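# Open the tagged valve by its stated number of turns

## Task

Every valve begins closed, and exactly one carries a tag attached by a chain. Turn that tagged valve open by the whole number of full turns written on the tag, and leave every other valve closed. The result only counts if it stays that way once the robot lets go. Anything the robot is touching at the end must not drop or sag when released, or the task fails.

## Robot and tools

Robot: two arms, left_arm and right_arm, each with six revolute joints and a parallel gripper. The arm names are labels only; they do not match the left or right side of a camera image.

Scene frame: one shared frame. The origin sits on the table surface midway between the arms, +z is up, +x points out across the table, and left_arm is on the +y side. Positions are in metres and orientations are quaternions in w,x,y,z order. The printed hand position may be somewhat off, more so when the arm is stretched far out. For each gripper, the fingers extend along its +z axis and close along its y axis; the reported end_effector_position is the point between the pads, roughly 1 cm behind the fingertips.

execute_actions takes "actions", a list holding one item or nothing, plus an optional boolean "pictures".
- Empty list: no new command; returns the state and camera pictures.
- Action: {"rows": [...], "steps": n}. n is 4 to 15 control steps of 1/30 s each (15 if omitted). Each row is used for one step; if there are fewer rows than steps, the last row repeats.
- Wait: {"steps": n} with no rows, n up to 300; returns once that many steps have passed since the previous result, and time spent composing your reply counts toward it.
A refused call sends nothing to the robot. Pictures come only with an empty list or with "pictures": true.

Each row is a single flat list of 14 numbers covering both arms, always all 14 even when one arm stays still: left_arm waist, shoulder, elbow, wrist pitch, wrist yaw, wrist roll, gripper opening, then the same seven for right_arm. The joint values are absolute target angles in radians in each joint's own space (the same numbers the Joint positions line shows), not offsets and not Cartesian coordinates. Stated ranges per arm: waist -2.880 to 2.880, shoulder 0.000 to 3.142, elbow 0.000 to 3.019, wrist pitch -1.693 to 1.571, wrist yaw -1.571 to 1.571, wrist roll -2.094 to 2.094. A target more than 0.019 rad beyond a range end, and farther out than the joint currently is, gets the call refused. True ends may differ by up to 0.019 rad; a target beyond the true end is clipped to it and the result may report "joint sent to its limit" (possibly about an earlier action). Absence of that line does not prove more travel exists.

Gripper opening is an absolute command from -1 (closed) to +1 (fully open, 0.094 m between pads). grip_measured reports the actual opening on that same scale; each gripper's reading may be off by about 1 mm, constantly. Between the extremes, the fingers go to where grip_measured would equal your command. To hold something, command about 0.03 below grip_measured for a firm grip, less for a lighter one. Pad force tops out near 50 to 62 N (lower on some grippers, and weaker on parts under about 2 mm thick); first contact can spike higher.

Motion limits: each step the sent target stays within a lead of the measured angle: waist 0.264, shoulder 0.32, elbow 0.276, wrist pitch 0.33, wrist yaw 0.186, wrist roll 0.522 rad. If targets would move the gripper more than 70 mm from where it is, all joint targets are scaled back. So distant targets take several actions. Between calls, arms keep heading to the last row sent until they settle, get blocked, or a step is HELD; then only a new action moves them further. Fingers already in motion keep going. The last 4 steps of each action run after its result is returned, while you are composing; the simulation keeps running during your replies.

Result lines: the state line `left_arm: …` | `right_arm: …` gives each gripper pose. Joint positions and Joint velocities list each arm's six joints (rad, rad/s) followed by pad gap (m, m/s). Joint torques follow the joint order without the gripper; they are raw drive outputs with per-unit offset, scale and noise, nonzero even in free air, and friction can mimic or mask load. "joint command not followed" means a clearance check altered or blocked joint targets on some steps; the rest of the row still ran. HELD marks steps where your row, or part of it, was not sent. MOTOR HOT appears from 85 °C; at 100 °C an OVER-TEMPERATURE FAULT stops that arm's motors and gripper until they cool, and the arm drops. Holding loads, even while you think, heats motors.

zoom_image: {"camera": name, "region": [x0, y0, x1, y1]} in pixels of that camera's latest image, origin top-left, region at most 504 by 504. Cameras: cam_head_left, cam_head_right, cam_left_wrist, cam_right_wrist, each 896x504.

finished_scene: {"scene": n}, the number of the current scene. It ends the scene irreversibly, reports whether the task succeeded, and gives the next scene's task if any. Replying with no tool call ends everything.

Avoid: knocking or placing anything off the table; letting the arms collide or push on each other hard; drops, slips, slams and very hard pushes; leaving a valve only held in position by the gripper; leaving something that sinks once released. Loose objects may occasionally get a brief external nudge. Smooth, low-effort motion is preferred.

Each tool is called after ">>>" as a command line: name --argument value for each argument, lists and objects as JSON in quotes; but a table of rows of numbers goes row by row, as --pt "numbers of a row", without its own name.

## Session

>>> execute_actions --actions '[]'

Scene clock: 0.00 s of 5350.00 s.
left_arm: end_effector_position=(+0.4937, +0.3304, +0.4743) grip_measured=+1.000 end_effector_quat_wxyz=(+0.699, +0.020, +0.715, -0.030) | right_arm: end_effector_position=(+0.0993, -0.5650, +0.2504) grip_measured=+1.000 end_effector_quat_wxyz=(-0.042, +0.994, +0.098, -0.024)
Joint positions: left_arm=[-0.004  1.064  1.026  0.016  0.013 -0.014  0.094] | right_arm=[-1.279  1.31   1.26  -1.613  0.031  1.662  0.094]
Joint velocities: left_arm=[-0.005 -0.005 -0.007 -0.022  0.007 -0.022  0.   ] | right_arm=[-0.005 -0.015  0.002 -0.007  0.022  0.007  0.   ]
Joint torques (N m, as the arm reports them, + toward a larger angle): no reading

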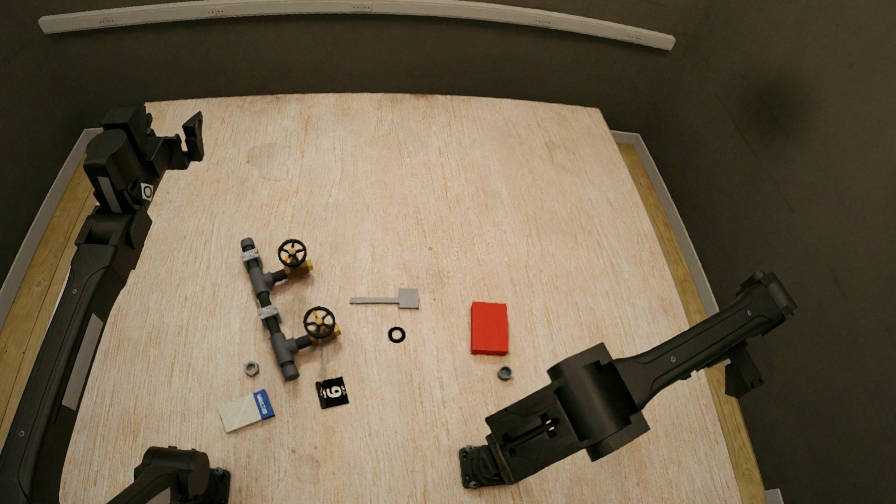

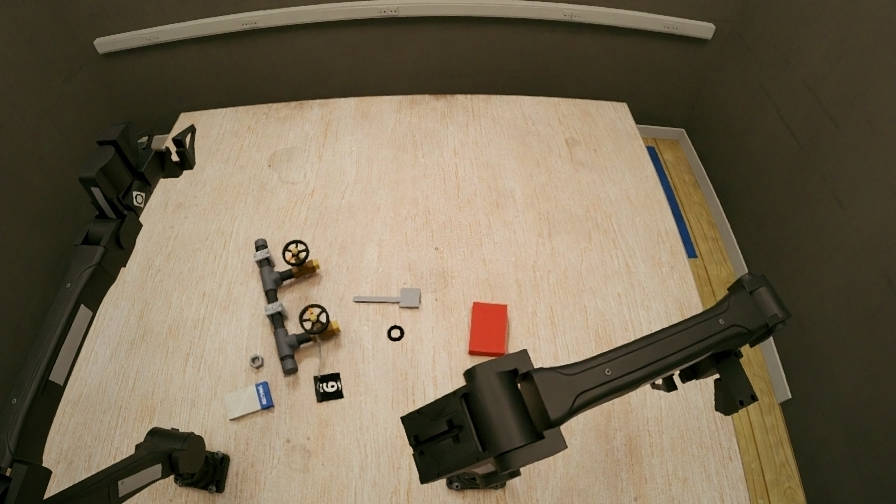

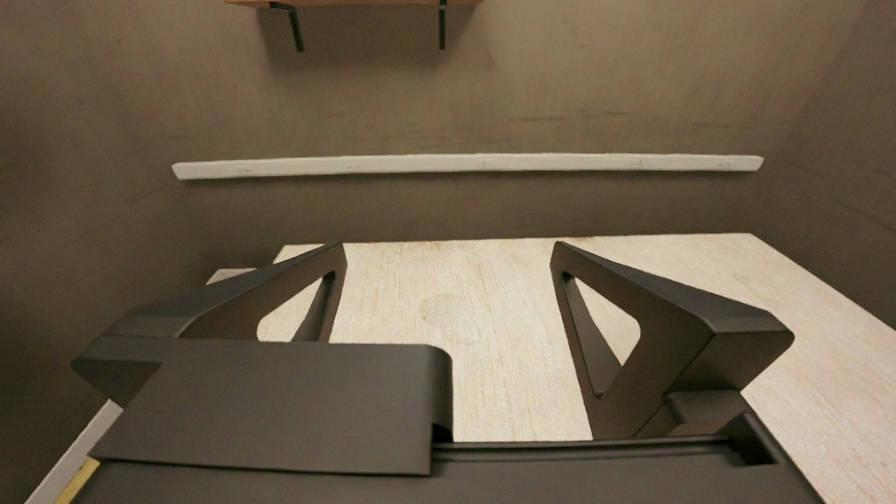

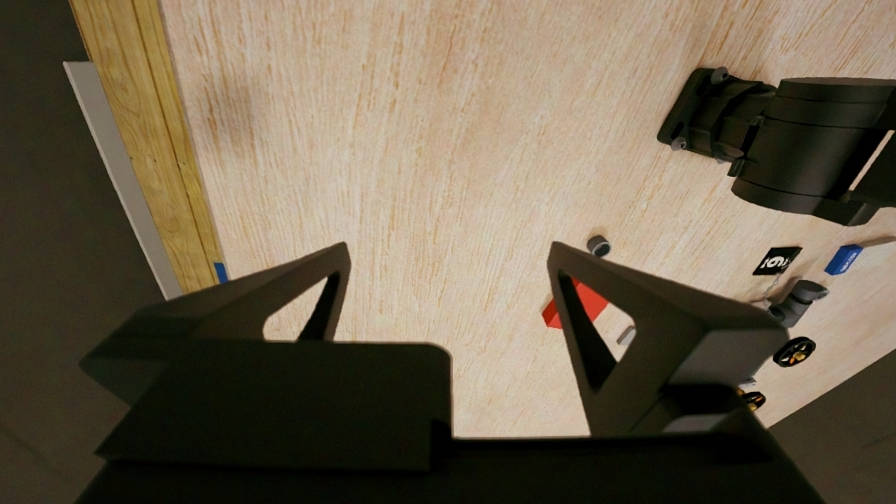

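>>> zoom_image --camera "cam_head_left" --region '[270, 290, 400, 420]'

>>> execute_actions --actions '[{"rows":[[0,1.064,1.026,0.016,0,0,1,0.833,1.54,1.245,-1.245,0,0,1]]}]'

>>> execute_actions --actions '[{"steps":60}]' --pictures true

Region (270, 290, 400, 420) of cam_head_left's 896x504 image, scaled by 3.877, with more detail than that image has.

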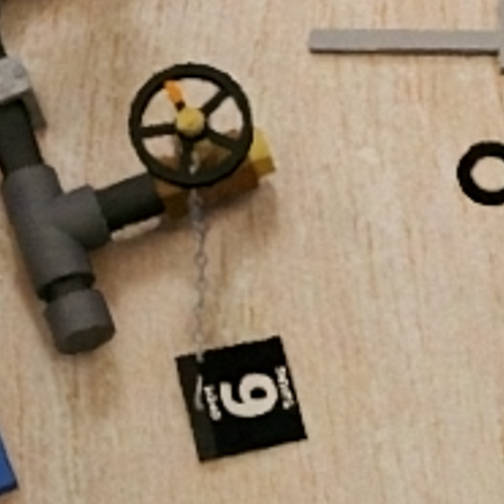

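Scene clock: 0.53 s of 5350.00 s.
left_arm: end_effector_position=(+0.4937, +0.3323, +0.4712) grip_measured=+1.000 end_effector_quat_wxyz=(+0.697, +0.018, +0.716, -0.025) | right_arm: end_effector_position=(+0.2692, -0.5748, +0.1698) grip_measured=+1.000 end_effector_quat_wxyz=(-0.000, +0.860, +0.511, -0.006)
Joint positions: left_arm=[-0.004  1.064  1.021  0.016  0.003 -0.01   0.094] | right_arm=[-0.91   1.507  1.25  -1.315  0.012  1.154  0.094]
Joint velocities: left_arm=[-0.015  0.015 -0.007  0.007 -0.037  0.037  0.   ] | right_arm=[ 1.431  0.454 -0.071  0.369  0.022 -1.648  0.   ]
Joint torques (N m, as the arm reports them, + toward a larger angle): left_arm=[ 0.18 -7.78  9.44  1.66 -0.16  0.18] | right_arm=[  1.96 -13.89   7.29   0.77  -0.11  -0.13]
Steps of this call (steps 1 to 5: nothing new was sent; steps 6 to 16: the first 11 steps of this action). Readings (joint positions):
6: left_arm=[-0.004 1.064 1.026 0.016 0.009 -0.013] | right_arm=[-1.272 1.314 1.259 -1.597 0.030 1.632]
7: left_arm=[-0.004 1.064 1.025 0.016 0.005 -0.013] | right_arm=[-1.256 1.321 1.259 -1.561 0.029 1.592]
9: left_arm=[-0.004 1.064 1.023 0.016 0.003 -0.011] | right_arm=[-1.200 1.357 1.259 -1.485 0.024 1.509]
13: left_arm=[-0.004 1.064 1.021 0.016 0.003 -0.011] | right_arm=[-1.047 1.450 1.256 -1.368 0.016 1.317]
16: the state above

Scene clock: 2.53 s of 5350.00 s.
left_arm: end_effector_position=(+0.4937, +0.3323, +0.4712) grip_measured=+1.000 end_effector_quat_wxyz=(+0.697, +0.018, +0.716, -0.024) | right_arm: end_effector_position=(+0.3090, +0.0988, +0.1507) grip_measured=+1.000 end_effector_quat_wxyz=(+0.002, -0.396, +0.918, +0.002)
Joint positions: left_arm=[-0.004  1.064  1.021  0.016  0.003 -0.01   0.094] | right_arm=[ 0.831  1.546  1.242 -1.261 -0.003  0.011  0.094]
Joint velocities: left_arm=[-0.005 -0.015  0.012  0.002 -0.022  0.066  0.   ] | right_arm=[-0.015 -0.015  0.002 -0.002 -0.022  0.066  0.   ]
Joint torques (N m, as the arm reports them, + toward a larger angle): left_arm=[ 0.26 -7.78  9.4   1.58 -0.16  0.15] | right_arm=[  0.63 -13.31   7.3    1.19   0.19  -0.17]
Kept back: nothing.
Steps of this call (steps 1 to 4: the last 4 steps of your previous action; steps 5 to 60: the robot went on to your last target). Readings (joint positions):
1: left_arm=[-0.004 1.064 1.021 0.016 0.003 -0.010] | right_arm=[-0.860 1.520 1.247 -1.304 0.011 1.097]
2: left_arm=[-0.004 1.064 1.021 0.016 0.003 -0.010] | right_arm=[-0.809 1.530 1.245 -1.296 0.010 1.040]
4: left_arm=[-0.004 1.064 1.021 0.016 0.003 -0.010] | right_arm=[-0.704 1.543 1.242 -1.284 0.009 0.927]
8: left_arm=[-0.004 1.064 1.021 0.016 0.003 -0.010] | right_arm=[-0.488 1.546 1.242 -1.273 0.007 0.700]
60: the state above
All arms were judged still, so your last target was given up. Only a new action makes them travel on or press farther. Fingers that are still opening or closing keep moving.

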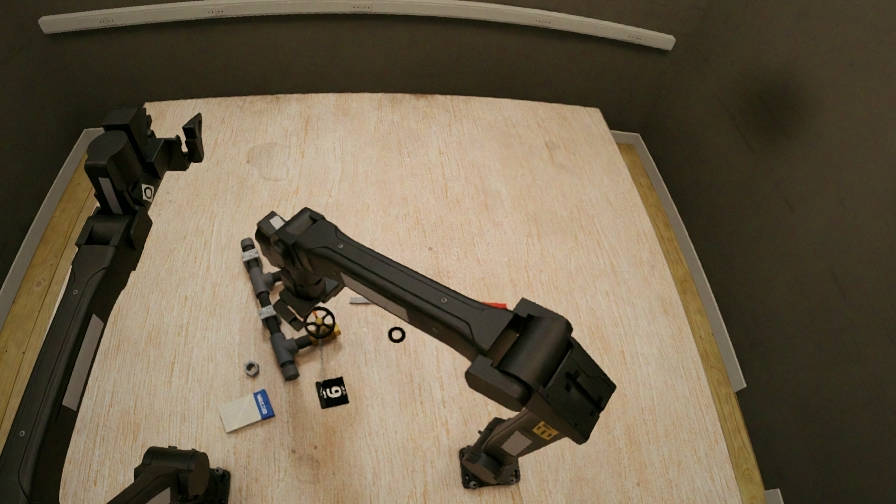

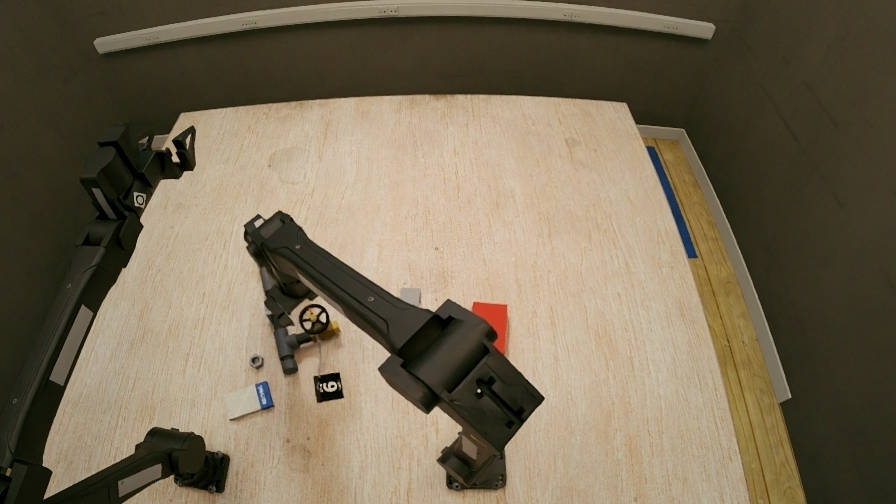

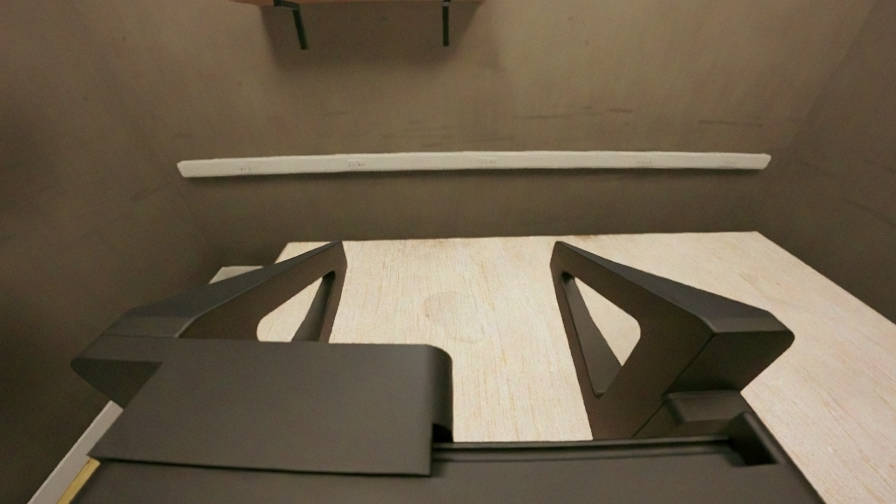

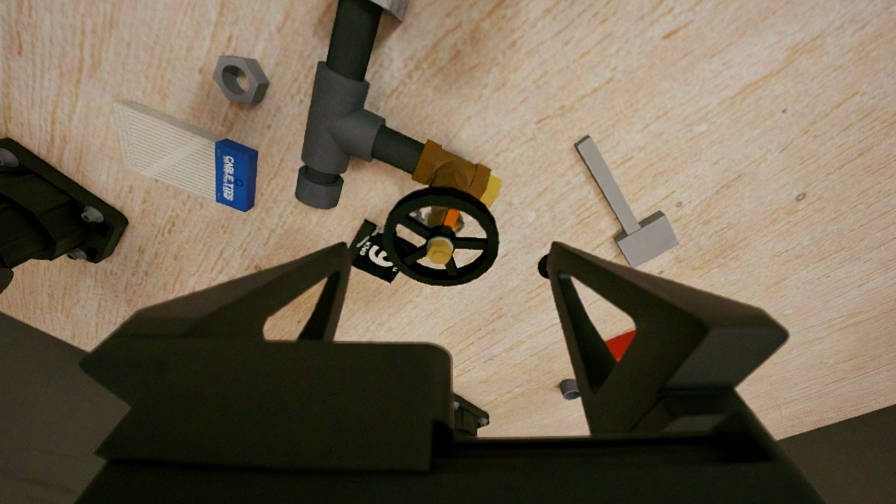

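>>> execute_actions --actions '[{"rows":[[0,1.064,1.026,0.016,0,0,1,0.852,1.54,1.195,-1.187,0,1.58,1]]}]'

>>> execute_actions --actions '[{"steps":20}]' --pictures true

Scene clock: 3.03 s of 5350.00 s.
left_arm: end_effector_position=(+0.4937, +0.3323, +0.4712) grip_measured=+1.000 end_effector_quat_wxyz=(+0.697, +0.018, +0.716, -0.024) | right_arm: end_effector_position=(+0.3002, +0.0974, +0.1319) grip_measured=+1.000 end_effector_quat_wxyz=(+0.001, +0.113, +0.994, +0.004)
Joint positions: left_arm=[-0.004  1.064  1.021  0.016  0.003 -0.01   0.094] | right_arm=[ 0.844  1.543  1.187 -1.207 -0.003  1.066  0.094]
Joint velocities: left_arm=[-0.015 -0.015 -0.007 -0.007 -0.022 -0.007  0.   ] | right_arm=[-0.005 -0.015 -0.017  0.017  0.037  2.733  0.   ]
Joint torques (N m, as the arm reports them, + toward a larger angle): left_arm=[ 0.14 -7.65  9.36  1.61 -0.16  0.15] | right_arm=[  1.01 -13.16   7.46   1.33   0.27   0.02]
Steps of this call (steps 1 to 4: nothing new was sent; steps 5 to 15: the first 11 steps of this action). Readings (joint positions):
5: left_arm=[-0.004 1.064 1.021 0.016 0.003 -0.010] | right_arm=[0.832 1.545 1.235 -1.250 -0.003 0.086]
6: left_arm=[-0.004 1.064 1.021 0.016 0.003 -0.010] | right_arm=[0.834 1.543 1.225 -1.231 -0.003 0.185]
8: left_arm=[-0.004 1.064 1.021 0.016 0.003 -0.010] | right_arm=[0.838 1.543 1.203 -1.213 -0.003 0.381]
12: left_arm=[-0.004 1.064 1.021 0.016 0.003 -0.010] | right_arm=[0.844 1.543 1.187 -1.211 -0.003 0.772]
15: the state above

Scene clock: 3.70 s of 5350.00 s.
left_arm: end_effector_position=(+0.4937, +0.3323, +0.4712) grip_measured=+1.000 end_effector_quat_wxyz=(+0.697, +0.018, +0.716, -0.024) | right_arm: end_effector_position=(+0.3002, +0.0974, +0.1319) grip_measured=+1.000 end_effector_quat_wxyz=(+0.000, +0.355, +0.935, +0.004)
Joint positions: left_arm=[-0.004  1.064  1.021  0.016  0.003 -0.01   0.094] | right_arm=[ 0.844  1.543  1.187 -1.207 -0.003  1.563  0.094]
Joint velocities: left_arm=[ 0.005 -0.005 -0.002 -0.027 -0.007 -0.022  0.   ] | right_arm=[-0.015 -0.005  0.012 -0.007 -0.066 -0.037  0.   ]
Joint torques (N m, as the arm reports them, + toward a larger angle): left_arm=[ 0.2  -7.85  9.41  1.61 -0.14  0.15] | right_arm=[  1.08 -13.08   7.47   1.32   0.29   0.08]
Kept back: nothing.
Steps of this call (steps 1 to 4: the last 4 steps of your previous action; steps 5 to 20: the robot went on to your last target). Readings (joint positions):
1: left_arm=[-0.004 1.064 1.021 0.016 0.003 -0.010] | right_arm=[0.844 1.543 1.187 -1.207 -0.003 1.162]
2: left_arm=[-0.004 1.064 1.021 0.016 0.003 -0.010] | right_arm=[0.844 1.543 1.187 -1.207 -0.003 1.244]
4: left_arm=[-0.004 1.064 1.021 0.016 0.003 -0.010] | right_arm=[0.844 1.543 1.187 -1.207 -0.003 1.362]
8: left_arm=[-0.004 1.064 1.021 0.016 0.003 -0.010] | right_arm=[0.844 1.543 1.187 -1.207 -0.003 1.485]
20: the state above

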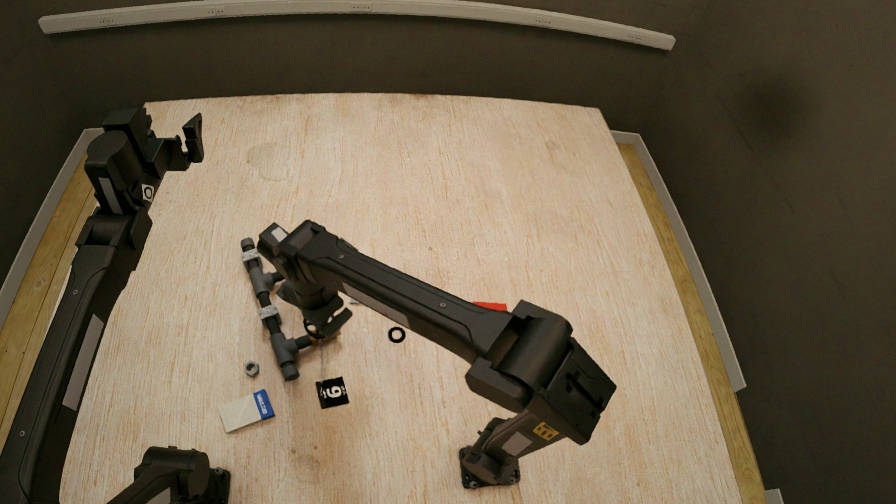

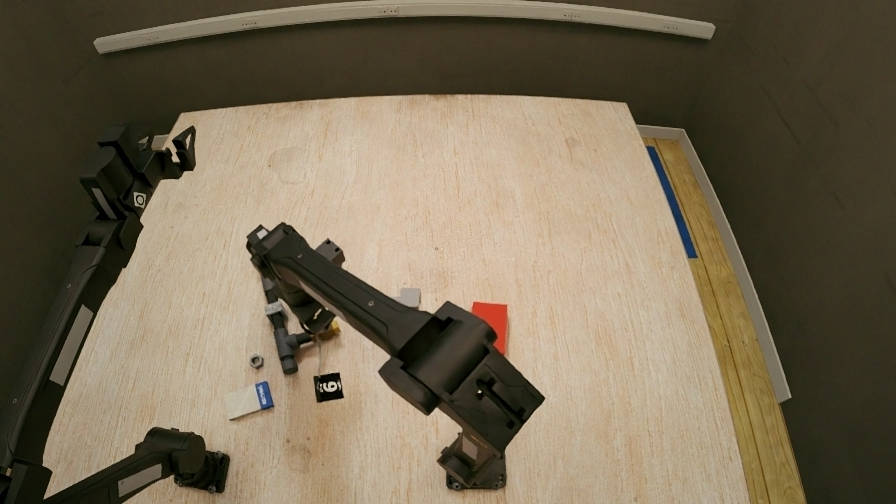

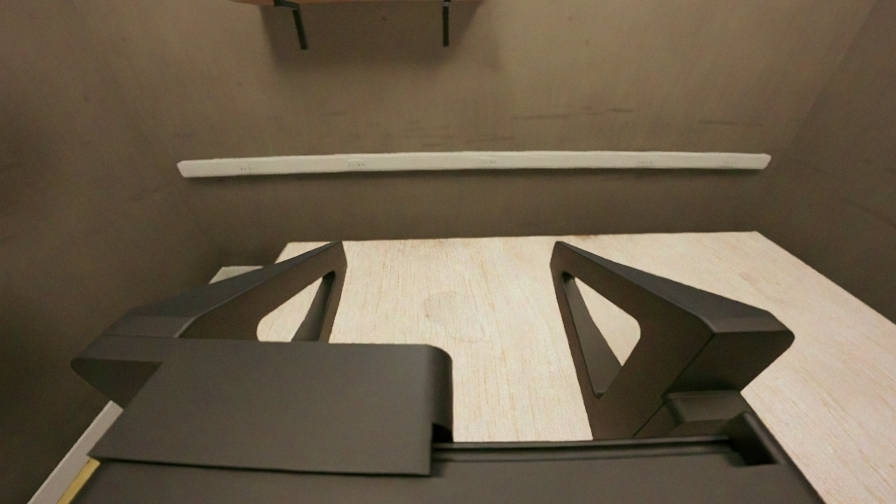

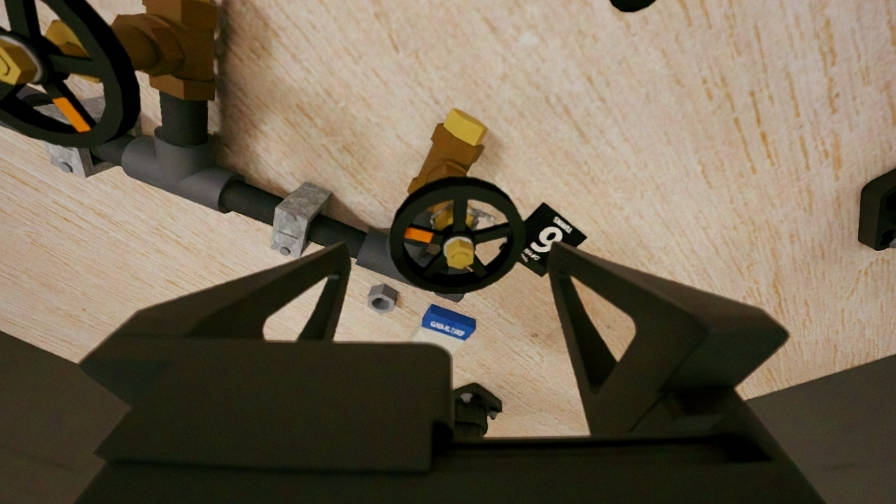

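>>> execute_actions --actions '[{"rows":[[0,1.064,1.026,0.016,0,0,1,0.852,1.57,1.17,-1.15,0,2.05,1],[0,1.064,1.026,0.016,0,0,1,0.852,1.57,1.16,-1.14,0,2.05,1],[0,1.064,1.026,0.016,0,0,1,0.852,1.57,1.142,-1.118,0,2.05,1]]}]'

>>> execute_actions --actions '[{"rows":[[0,1.064,1.026,0.016,0,0,1,0.852,1.57,1.142,-1.118,0,2.05,0.5]]}]' --pictures true

Scene clock: 4.30 s of 5350.00 s.
left_arm: end_effector_position=(+0.4937, +0.3323, +0.4712) grip_measured=+1.000 end_effector_quat_wxyz=(+0.697, +0.018, +0.716, -0.024) | right_arm: end_effector_position=(+0.2980, +0.0950, +0.1069) grip_measured=+1.000 end_effector_quat_wxyz=(-0.001, +0.547, +0.837, +0.004)
Joint positions: left_arm=[-0.004  1.064  1.021  0.016  0.003 -0.01   0.094] | right_arm=[ 0.844  1.561  1.137 -1.139 -0.003  1.997  0.094]
Joint velocities: left_arm=[ 0.015 -0.015  0.002  0.027 -0.095 -0.022  0.   ] | right_arm=[-0.015 -0.005 -0.002  0.017  0.022  0.286  0.   ]
Joint torques (N m, as the arm reports them, + toward a larger angle): left_arm=[ 0.19 -7.84  9.36  1.6  -0.15  0.15] | right_arm=[  1.04 -11.87   7.07   1.18   0.28   0.06]
Steps of this call (steps 1 to 7: the robot went on to your last target; steps 8 to 18: the first 11 steps of this action). Readings (joint positions):
8: left_arm=[-0.004 1.064 1.021 0.016 0.003 -0.010] | right_arm=[0.844 1.544 1.185 -1.200 -0.003 1.638]
9: left_arm=[-0.004 1.064 1.021 0.016 0.003 -0.010] | right_arm=[0.844 1.544 1.180 -1.186 -0.003 1.719]
11: left_arm=[-0.004 1.064 1.021 0.016 0.003 -0.010] | right_arm=[0.844 1.545 1.161 -1.154 -0.003 1.835]
15: left_arm=[-0.004 1.064 1.021 0.016 0.003 -0.010] | right_arm=[0.844 1.556 1.138 -1.142 -0.003 1.956]
18: the state above

Scene clock: 4.80 s of 5350.00 s.
left_arm: end_effector_position=(+0.4937, +0.3323, +0.4712) grip_measured=+1.000 end_effector_quat_wxyz=(+0.697, +0.018, +0.716, -0.024) | right_arm: end_effector_position=(+0.2983, +0.0953, +0.1069) grip_measured=+0.502 end_effector_quat_wxyz=(-0.001, +0.564, +0.825, +0.005)
Joint positions: left_arm=[-0.004  1.064  1.021  0.016  0.003 -0.01   0.094] | right_arm=[ 0.844  1.561  1.137 -1.138 -0.003  2.038  0.071]
Joint velocities: left_arm=[ 0.005 -0.005  0.002 -0.012 -0.022 -0.066  0.   ] | right_arm=[-0.005 -0.005 -0.007 -0.007 -0.051  0.022  0.   ]
Joint torques (N m, as the arm reports them, + toward a larger angle): left_arm=[ 0.23 -7.75  9.38  1.63 -0.15  0.15] | right_arm=[  1.06 -11.74   7.05   1.21   0.28   0.08]
Steps of this call (steps 1 to 4: the last 4 steps of your previous action; steps 5 to 15: the first 11 steps of this action). Readings (joint positions):
5: left_arm=[-0.004 1.064 1.021 0.016 0.003 -0.010] | right_arm=[0.844 1.561 1.137 -1.138 -0.003 2.025]
6: left_arm=[-0.004 1.064 1.021 0.016 0.003 -0.010] | right_arm=[0.844 1.561 1.137 -1.138 -0.003 2.028]
8: left_arm=[-0.004 1.064 1.021 0.016 0.003 -0.010] | right_arm=[0.844 1.561 1.137 -1.138 -0.003 2.032]
12: left_arm=[-0.004 1.064 1.021 0.016 0.003 -0.010] | right_arm=[0.844 1.561 1.137 -1.138 -0.003 2.036]
15: the state above

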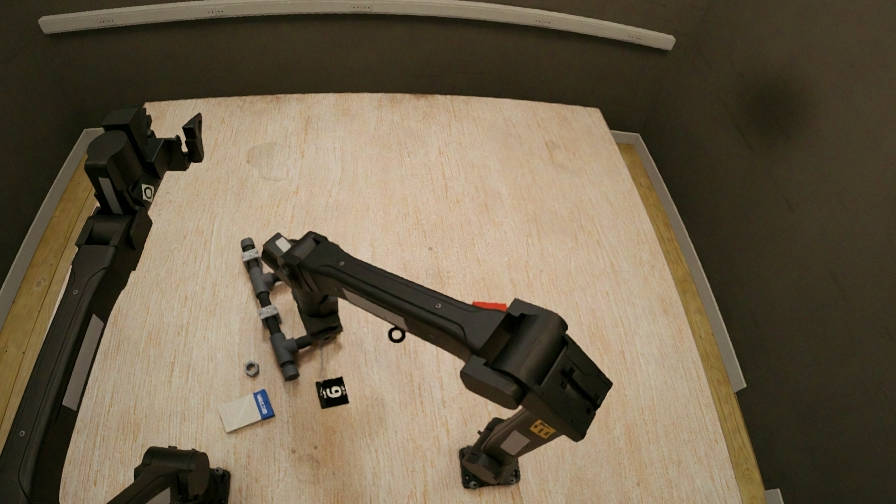

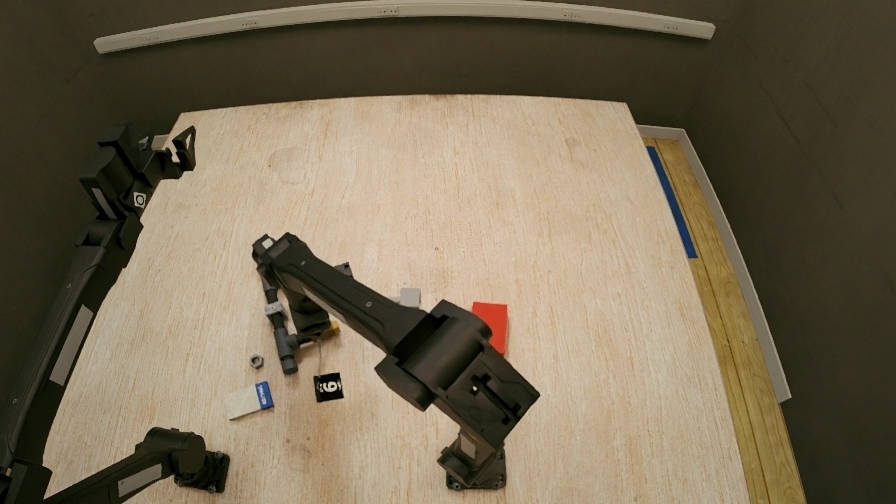

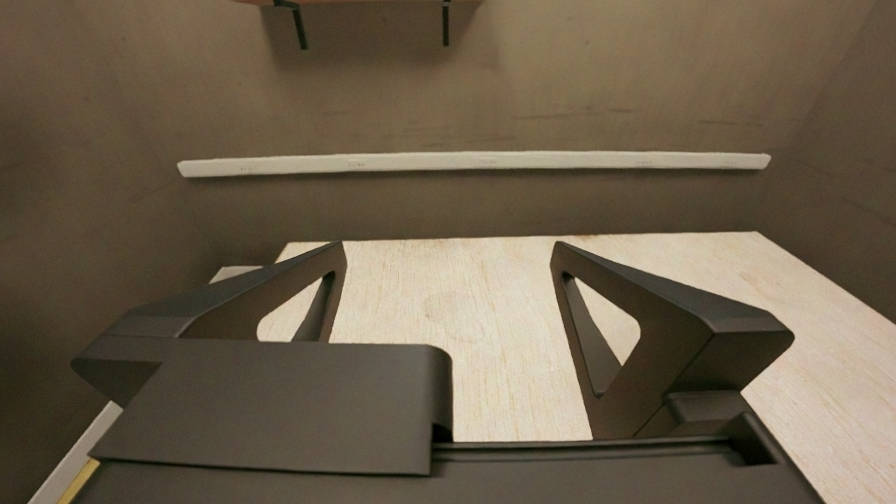

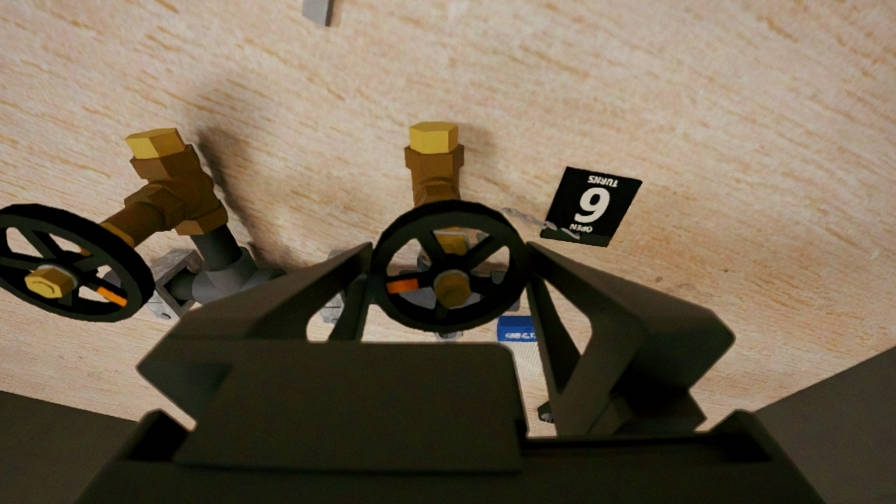

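>>> execute_actions --actions '[{"rows":[[0,1.064,1.026,0.016,0,0,1,0.852,1.57,1.142,-1.118,0,2.05,0.4],[0,1.064,1.026,0.016,0,0,1,0.852,1.57,1.142,-1.118,0,2.05,0.36],[0,1.064,1.026,0.016,0,0,1,0.852,1.57,1.142,-1.118,0,2.05,0.31]],"steps":11}]'

Scene clock: 5.17 s of 5350.00 s.
left_arm: end_effector_position=(+0.4937, +0.3323, +0.4712) grip_measured=+1.000 end_effector_quat_wxyz=(+0.697, +0.018, +0.716, -0.024) | right_arm: end_effector_position=(+0.2979, +0.0952, +0.1066) grip_measured=+0.354 end_effector_quat_wxyz=(-0.001, +0.565, +0.825, +0.004)
Joint positions: left_arm=[-0.004  1.064  1.021  0.016  0.003 -0.01   0.094] | right_arm=[ 0.844  1.561  1.136 -1.138 -0.003  2.039  0.064]
Joint velocities: left_arm=[-0.005 -0.015 -0.002 -0.007 -0.066 -0.037  0.   ] | right_arm=[-0.005  0.005  0.007 -0.012  0.037  0.007 -0.   ]
Joint torques (N m, as the arm reports them, + toward a larger angle): left_arm=[ 0.13 -7.69  9.39  1.62 -0.15  0.15] | right_arm=[  1.21 -11.86   7.12   1.23   0.29   0.08]
Steps of this call (steps 1 to 4: the last 4 steps of your previous action; steps 5 to 11: the first 7 steps of this action). Readings (joint positions):
5: left_arm=[-0.004 1.064 1.021 0.016 0.003 -0.010] | right_arm=[0.844 1.561 1.137 -1.138 -0.003 2.038]
6: left_arm=[-0.004 1.064 1.021 0.016 0.003 -0.010] | right_arm=[0.844 1.561 1.136 -1.138 -0.003 2.039]
8: left_arm=[-0.004 1.064 1.021 0.016 0.003 -0.010] | right_arm=[0.844 1.561 1.136 -1.138 -0.003 2.039]
11: the state above

>>> execute_actions --actions '[{"rows":[[0,1.064,1.026,0.016,0,0,1,0.852,1.57,1.142,-1.118,0,1.9,0.325],[0,1.064,1.026,0.016,0,0,1,0.852,1.57,1.142,-1.118,0,1.75,0.325],[0,1.064,1.026,0.016,0,0,1,0.852,1.57,1.142,-1.118,0,-2.05,0.325]],"steps":7}]'

>>> execute_actions --actions '[{"steps":46}]'

>>> execute_actions --actions '[{"rows":[[0,1.064,1.026,0.016,0,0,1,0.852,1.57,1.142,-1.118,0,-2.05,0.55],[0,1.064,1.026,0.016,0,0,1,0.852,1.57,1.142,-1.118,0,-2.05,0.55],[0,1.064,1.026,0.016,0,0,1,0.852,1.57,1.142,-1.118,0,2.05,0.55]],"steps":7}]'

>>> execute_actions --actions '[{"steps":44}]' --pictures true

Scene clock: 5.57 s of 5350.00 s.
left_arm: end_effector_position=(+0.4937, +0.3323, +0.4712) grip_measured=+1.000 end_effector_quat_wxyz=(+0.697, +0.018, +0.716, -0.024) | right_arm: end_effector_position=(+0.2978, +0.0953, +0.1066) grip_measured=+0.354 end_effector_quat_wxyz=(-0.001, +0.519, +0.855, +0.004)
Joint positions: left_arm=[-0.004  1.064  1.021  0.016  0.003 -0.01   0.094] | right_arm=[ 0.844  1.561  1.136 -1.138 -0.003  1.929  0.064]
Joint velocities: left_arm=[-0.005 -0.005 -0.007 -0.002  0.022  0.022  0.   ] | right_arm=[-0.005 -0.005  0.012  0.007 -0.007 -2.498 -0.   ]
Joint torques (N m, as the arm reports them, + toward a larger angle): left_arm=[ 0.19 -7.9   9.38  1.61 -0.16  0.15] | right_arm=[  1.   -11.73   7.08   1.2    0.33  -0.83]
Steps of this call (steps 1 to 4: the last 4 steps of your previous action; steps 5 to 9: the robot went on to your last target; steps 10 to 12: the first 3 steps of this action). Readings (joint positions):
10: left_arm=[-0.004 1.064 1.021 0.016 0.003 -0.010] | right_arm=[0.844 1.561 1.136 -1.138 -0.003 2.028]
11: left_arm=[-0.004 1.064 1.021 0.016 0.003 -0.010] | right_arm=[0.844 1.561 1.136 -1.138 -0.003 2.002]
12: the state above

Scene clock: 7.10 s of 5350.00 s.
left_arm: end_effector_position=(+0.4937, +0.3323, +0.4712) grip_measured=+1.000 end_effector_quat_wxyz=(+0.697, +0.018, +0.716, -0.024) | right_arm: end_effector_position=(+0.2977, +0.0951, +0.1020) grip_measured=+0.340 end_effector_quat_wxyz=(+0.001, +0.978, -0.209, +0.008)
Joint positions: left_arm=[-0.004  1.064  1.021  0.016  0.003 -0.01   0.094] | right_arm=[ 0.851  1.567  1.13  -1.128  0.014 -1.876  0.063]
Joint velocities: left_arm=[ 0.015  0.005 -0.012 -0.012  0.007  0.007  0.   ] | right_arm=[-0.005 -0.005  0.012  0.002 -0.037 -0.696  0.   ]
Joint torques (N m, as the arm reports them, + toward a larger angle): left_arm=[ 0.16 -7.81  9.38  1.61 -0.15  0.15] | right_arm=[  0.45 -12.49   7.54   0.83  -0.69  -0.77]
Kept back: nothing.
Steps of this call (steps 1 to 4: the last 4 steps of your previous action; steps 5 to 46: the robot went on to your last target). Readings (joint positions):
1: left_arm=[-0.004 1.064 1.021 0.016 0.003 -0.010] | right_arm=[0.844 1.561 1.136 -1.138 -0.003 1.840]
2: left_arm=[-0.004 1.064 1.021 0.016 0.003 -0.010] | right_arm=[0.844 1.561 1.136 -1.138 -0.003 1.752]
4: left_arm=[-0.004 1.064 1.021 0.016 0.003 -0.010] | right_arm=[0.844 1.561 1.136 -1.138 -0.003 1.577]
8: left_arm=[-0.004 1.064 1.021 0.016 0.003 -0.010] | right_arm=[0.844 1.561 1.136 -1.138 -0.001 1.232]
46: the state above

Scene clock: 7.20 s of 5350.00 s.
left_arm: end_effector_position=(+0.4937, +0.3323, +0.4712) grip_measured=+1.000 end_effector_quat_wxyz=(+0.697, +0.018, +0.716, -0.024) | right_arm: end_effector_position=(+0.2965, +0.0962, +0.1020) grip_measured=+0.543 end_effector_quat_wxyz=(-0.001, +0.976, -0.216, +0.003)
Joint positions: left_arm=[-0.004  1.064  1.021  0.016  0.003 -0.01   0.094] | right_arm=[ 0.851  1.567  1.13  -1.128  0.005 -1.861  0.072]
Joint velocities: left_arm=[-0.005 -0.005  0.002  0.002  0.037  0.007  0.   ] | right_arm=[-0.005 -0.005 -0.007 -0.002 -0.095  2.996  0.009]
Joint torques (N m, as the arm reports them, + toward a larger angle): left_arm=[ 0.12 -7.77  9.4   1.62 -0.16  0.15] | right_arm=[  0.49 -12.54   7.59   0.8   -0.21   0.02]
Steps of this call (steps 1 to 3: the first 3 steps of this action). Readings (joint positions):
1: left_arm=[-0.004 1.064 1.021 0.016 0.003 -0.010] | right_arm=[0.851 1.567 1.130 -1.128 0.011 -1.904]
2: left_arm=[-0.004 1.064 1.021 0.016 0.003 -0.010] | right_arm=[0.851 1.567 1.130 -1.128 0.007 -1.931]
3: the state above

Scene clock: 8.67 s of 5350.00 s.
left_arm: end_effector_position=(+0.4937, +0.3323, +0.4712) grip_measured=+1.000 end_effector_quat_wxyz=(+0.697, +0.018, +0.716, -0.024) | right_arm: end_effector_position=(+0.2964, +0.0963, +0.1020) grip_measured=+0.548 end_effector_quat_wxyz=(+0.002, +0.536, +0.844, +0.002)
Joint positions: left_arm=[-0.004  1.064  1.021  0.016  0.003 -0.01   0.094] | right_arm=[ 0.851  1.567  1.13  -1.128  0.004  1.976  0.073]
Joint velocities: left_arm=[-0.005 -0.005 -0.002 -0.002 -0.051  0.037  0.   ] | right_arm=[ 0.005  0.005  0.002  0.012 -0.037  0.462 -0.001]
Joint torques (N m, as the arm reports them, + toward a larger angle): left_arm=[ 0.18 -7.75  9.33  1.61 -0.16  0.16] | right_arm=[  0.58 -12.43   7.49   0.86  -0.01   0.07]
Kept back: nothing.
Steps of this call (steps 1 to 4: the last 4 steps of your previous action; steps 5 to 44: the robot went on to your last target). Readings (joint positions):
1: left_arm=[-0.004 1.064 1.021 0.016 0.003 -0.010] | right_arm=[0.851 1.567 1.130 -1.128 0.005 -1.762]
2: left_arm=[-0.004 1.064 1.021 0.016 0.003 -0.010] | right_arm=[0.851 1.567 1.130 -1.128 0.004 -1.664]
4: left_arm=[-0.004 1.064 1.021 0.016 0.003 -0.010] | right_arm=[0.851 1.567 1.130 -1.128 0.004 -1.468]
8: left_arm=[-0.004 1.064 1.021 0.016 0.003 -0.010] | right_arm=[0.851 1.567 1.130 -1.128 0.004 -1.077]
44: the state above

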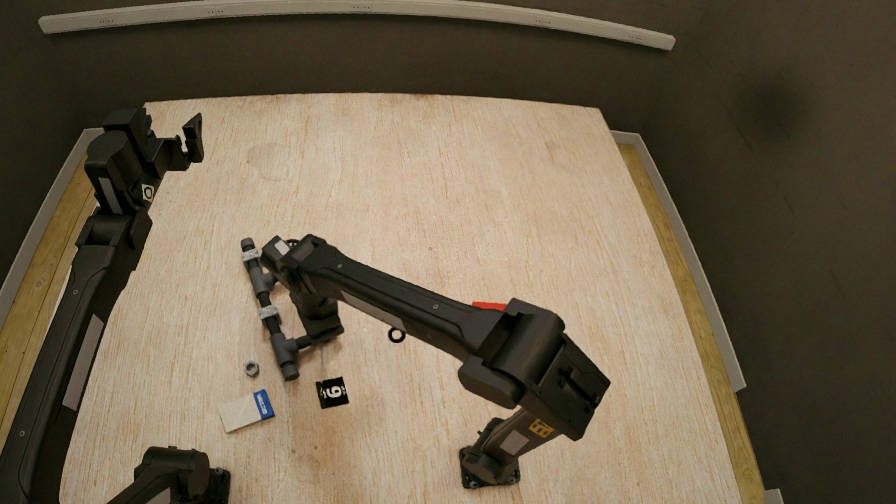

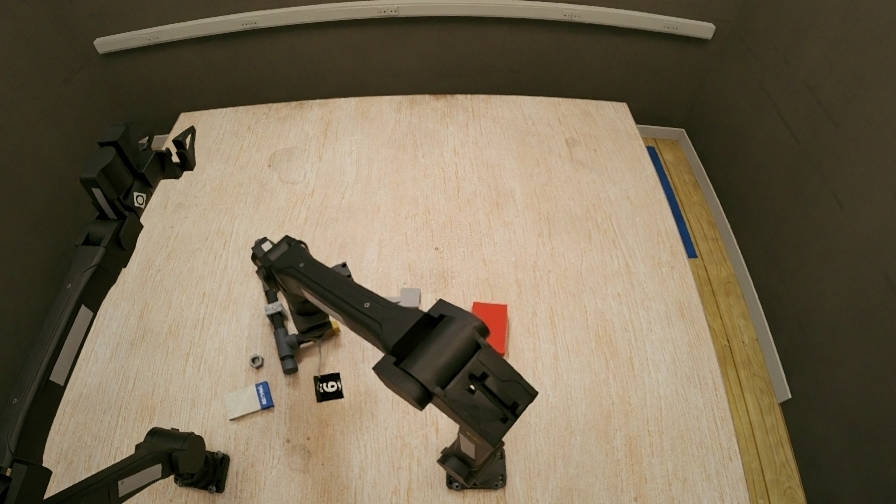

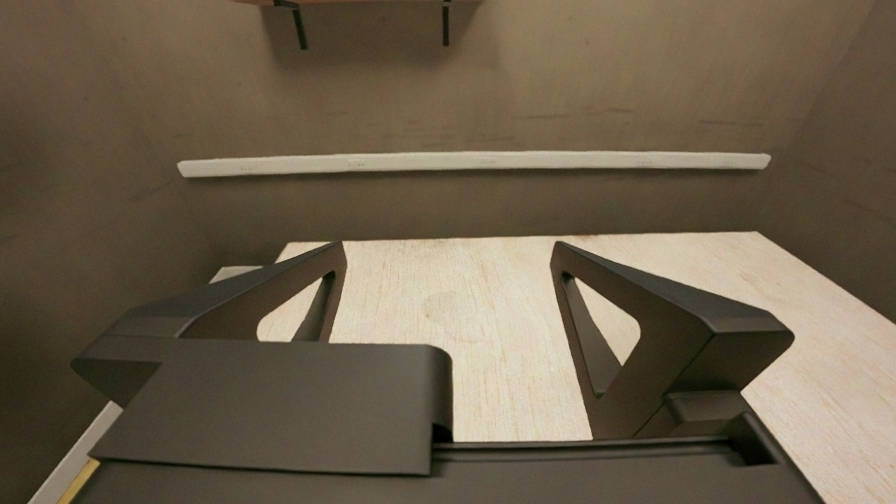

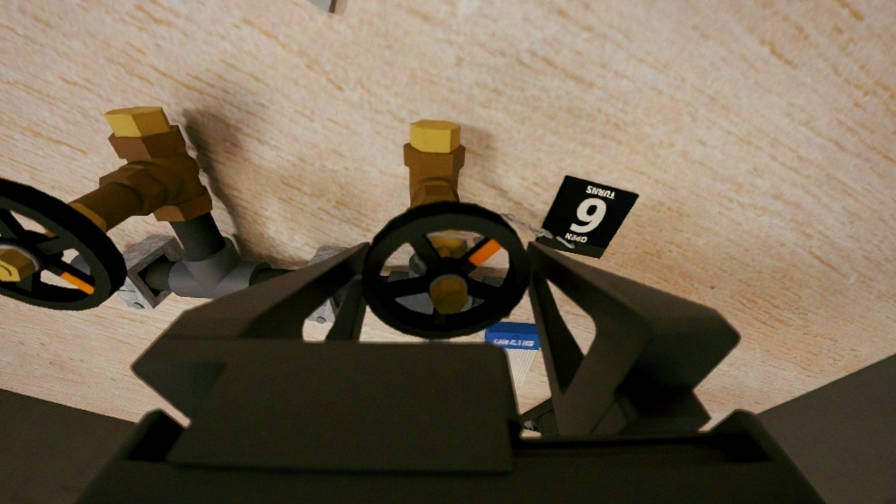

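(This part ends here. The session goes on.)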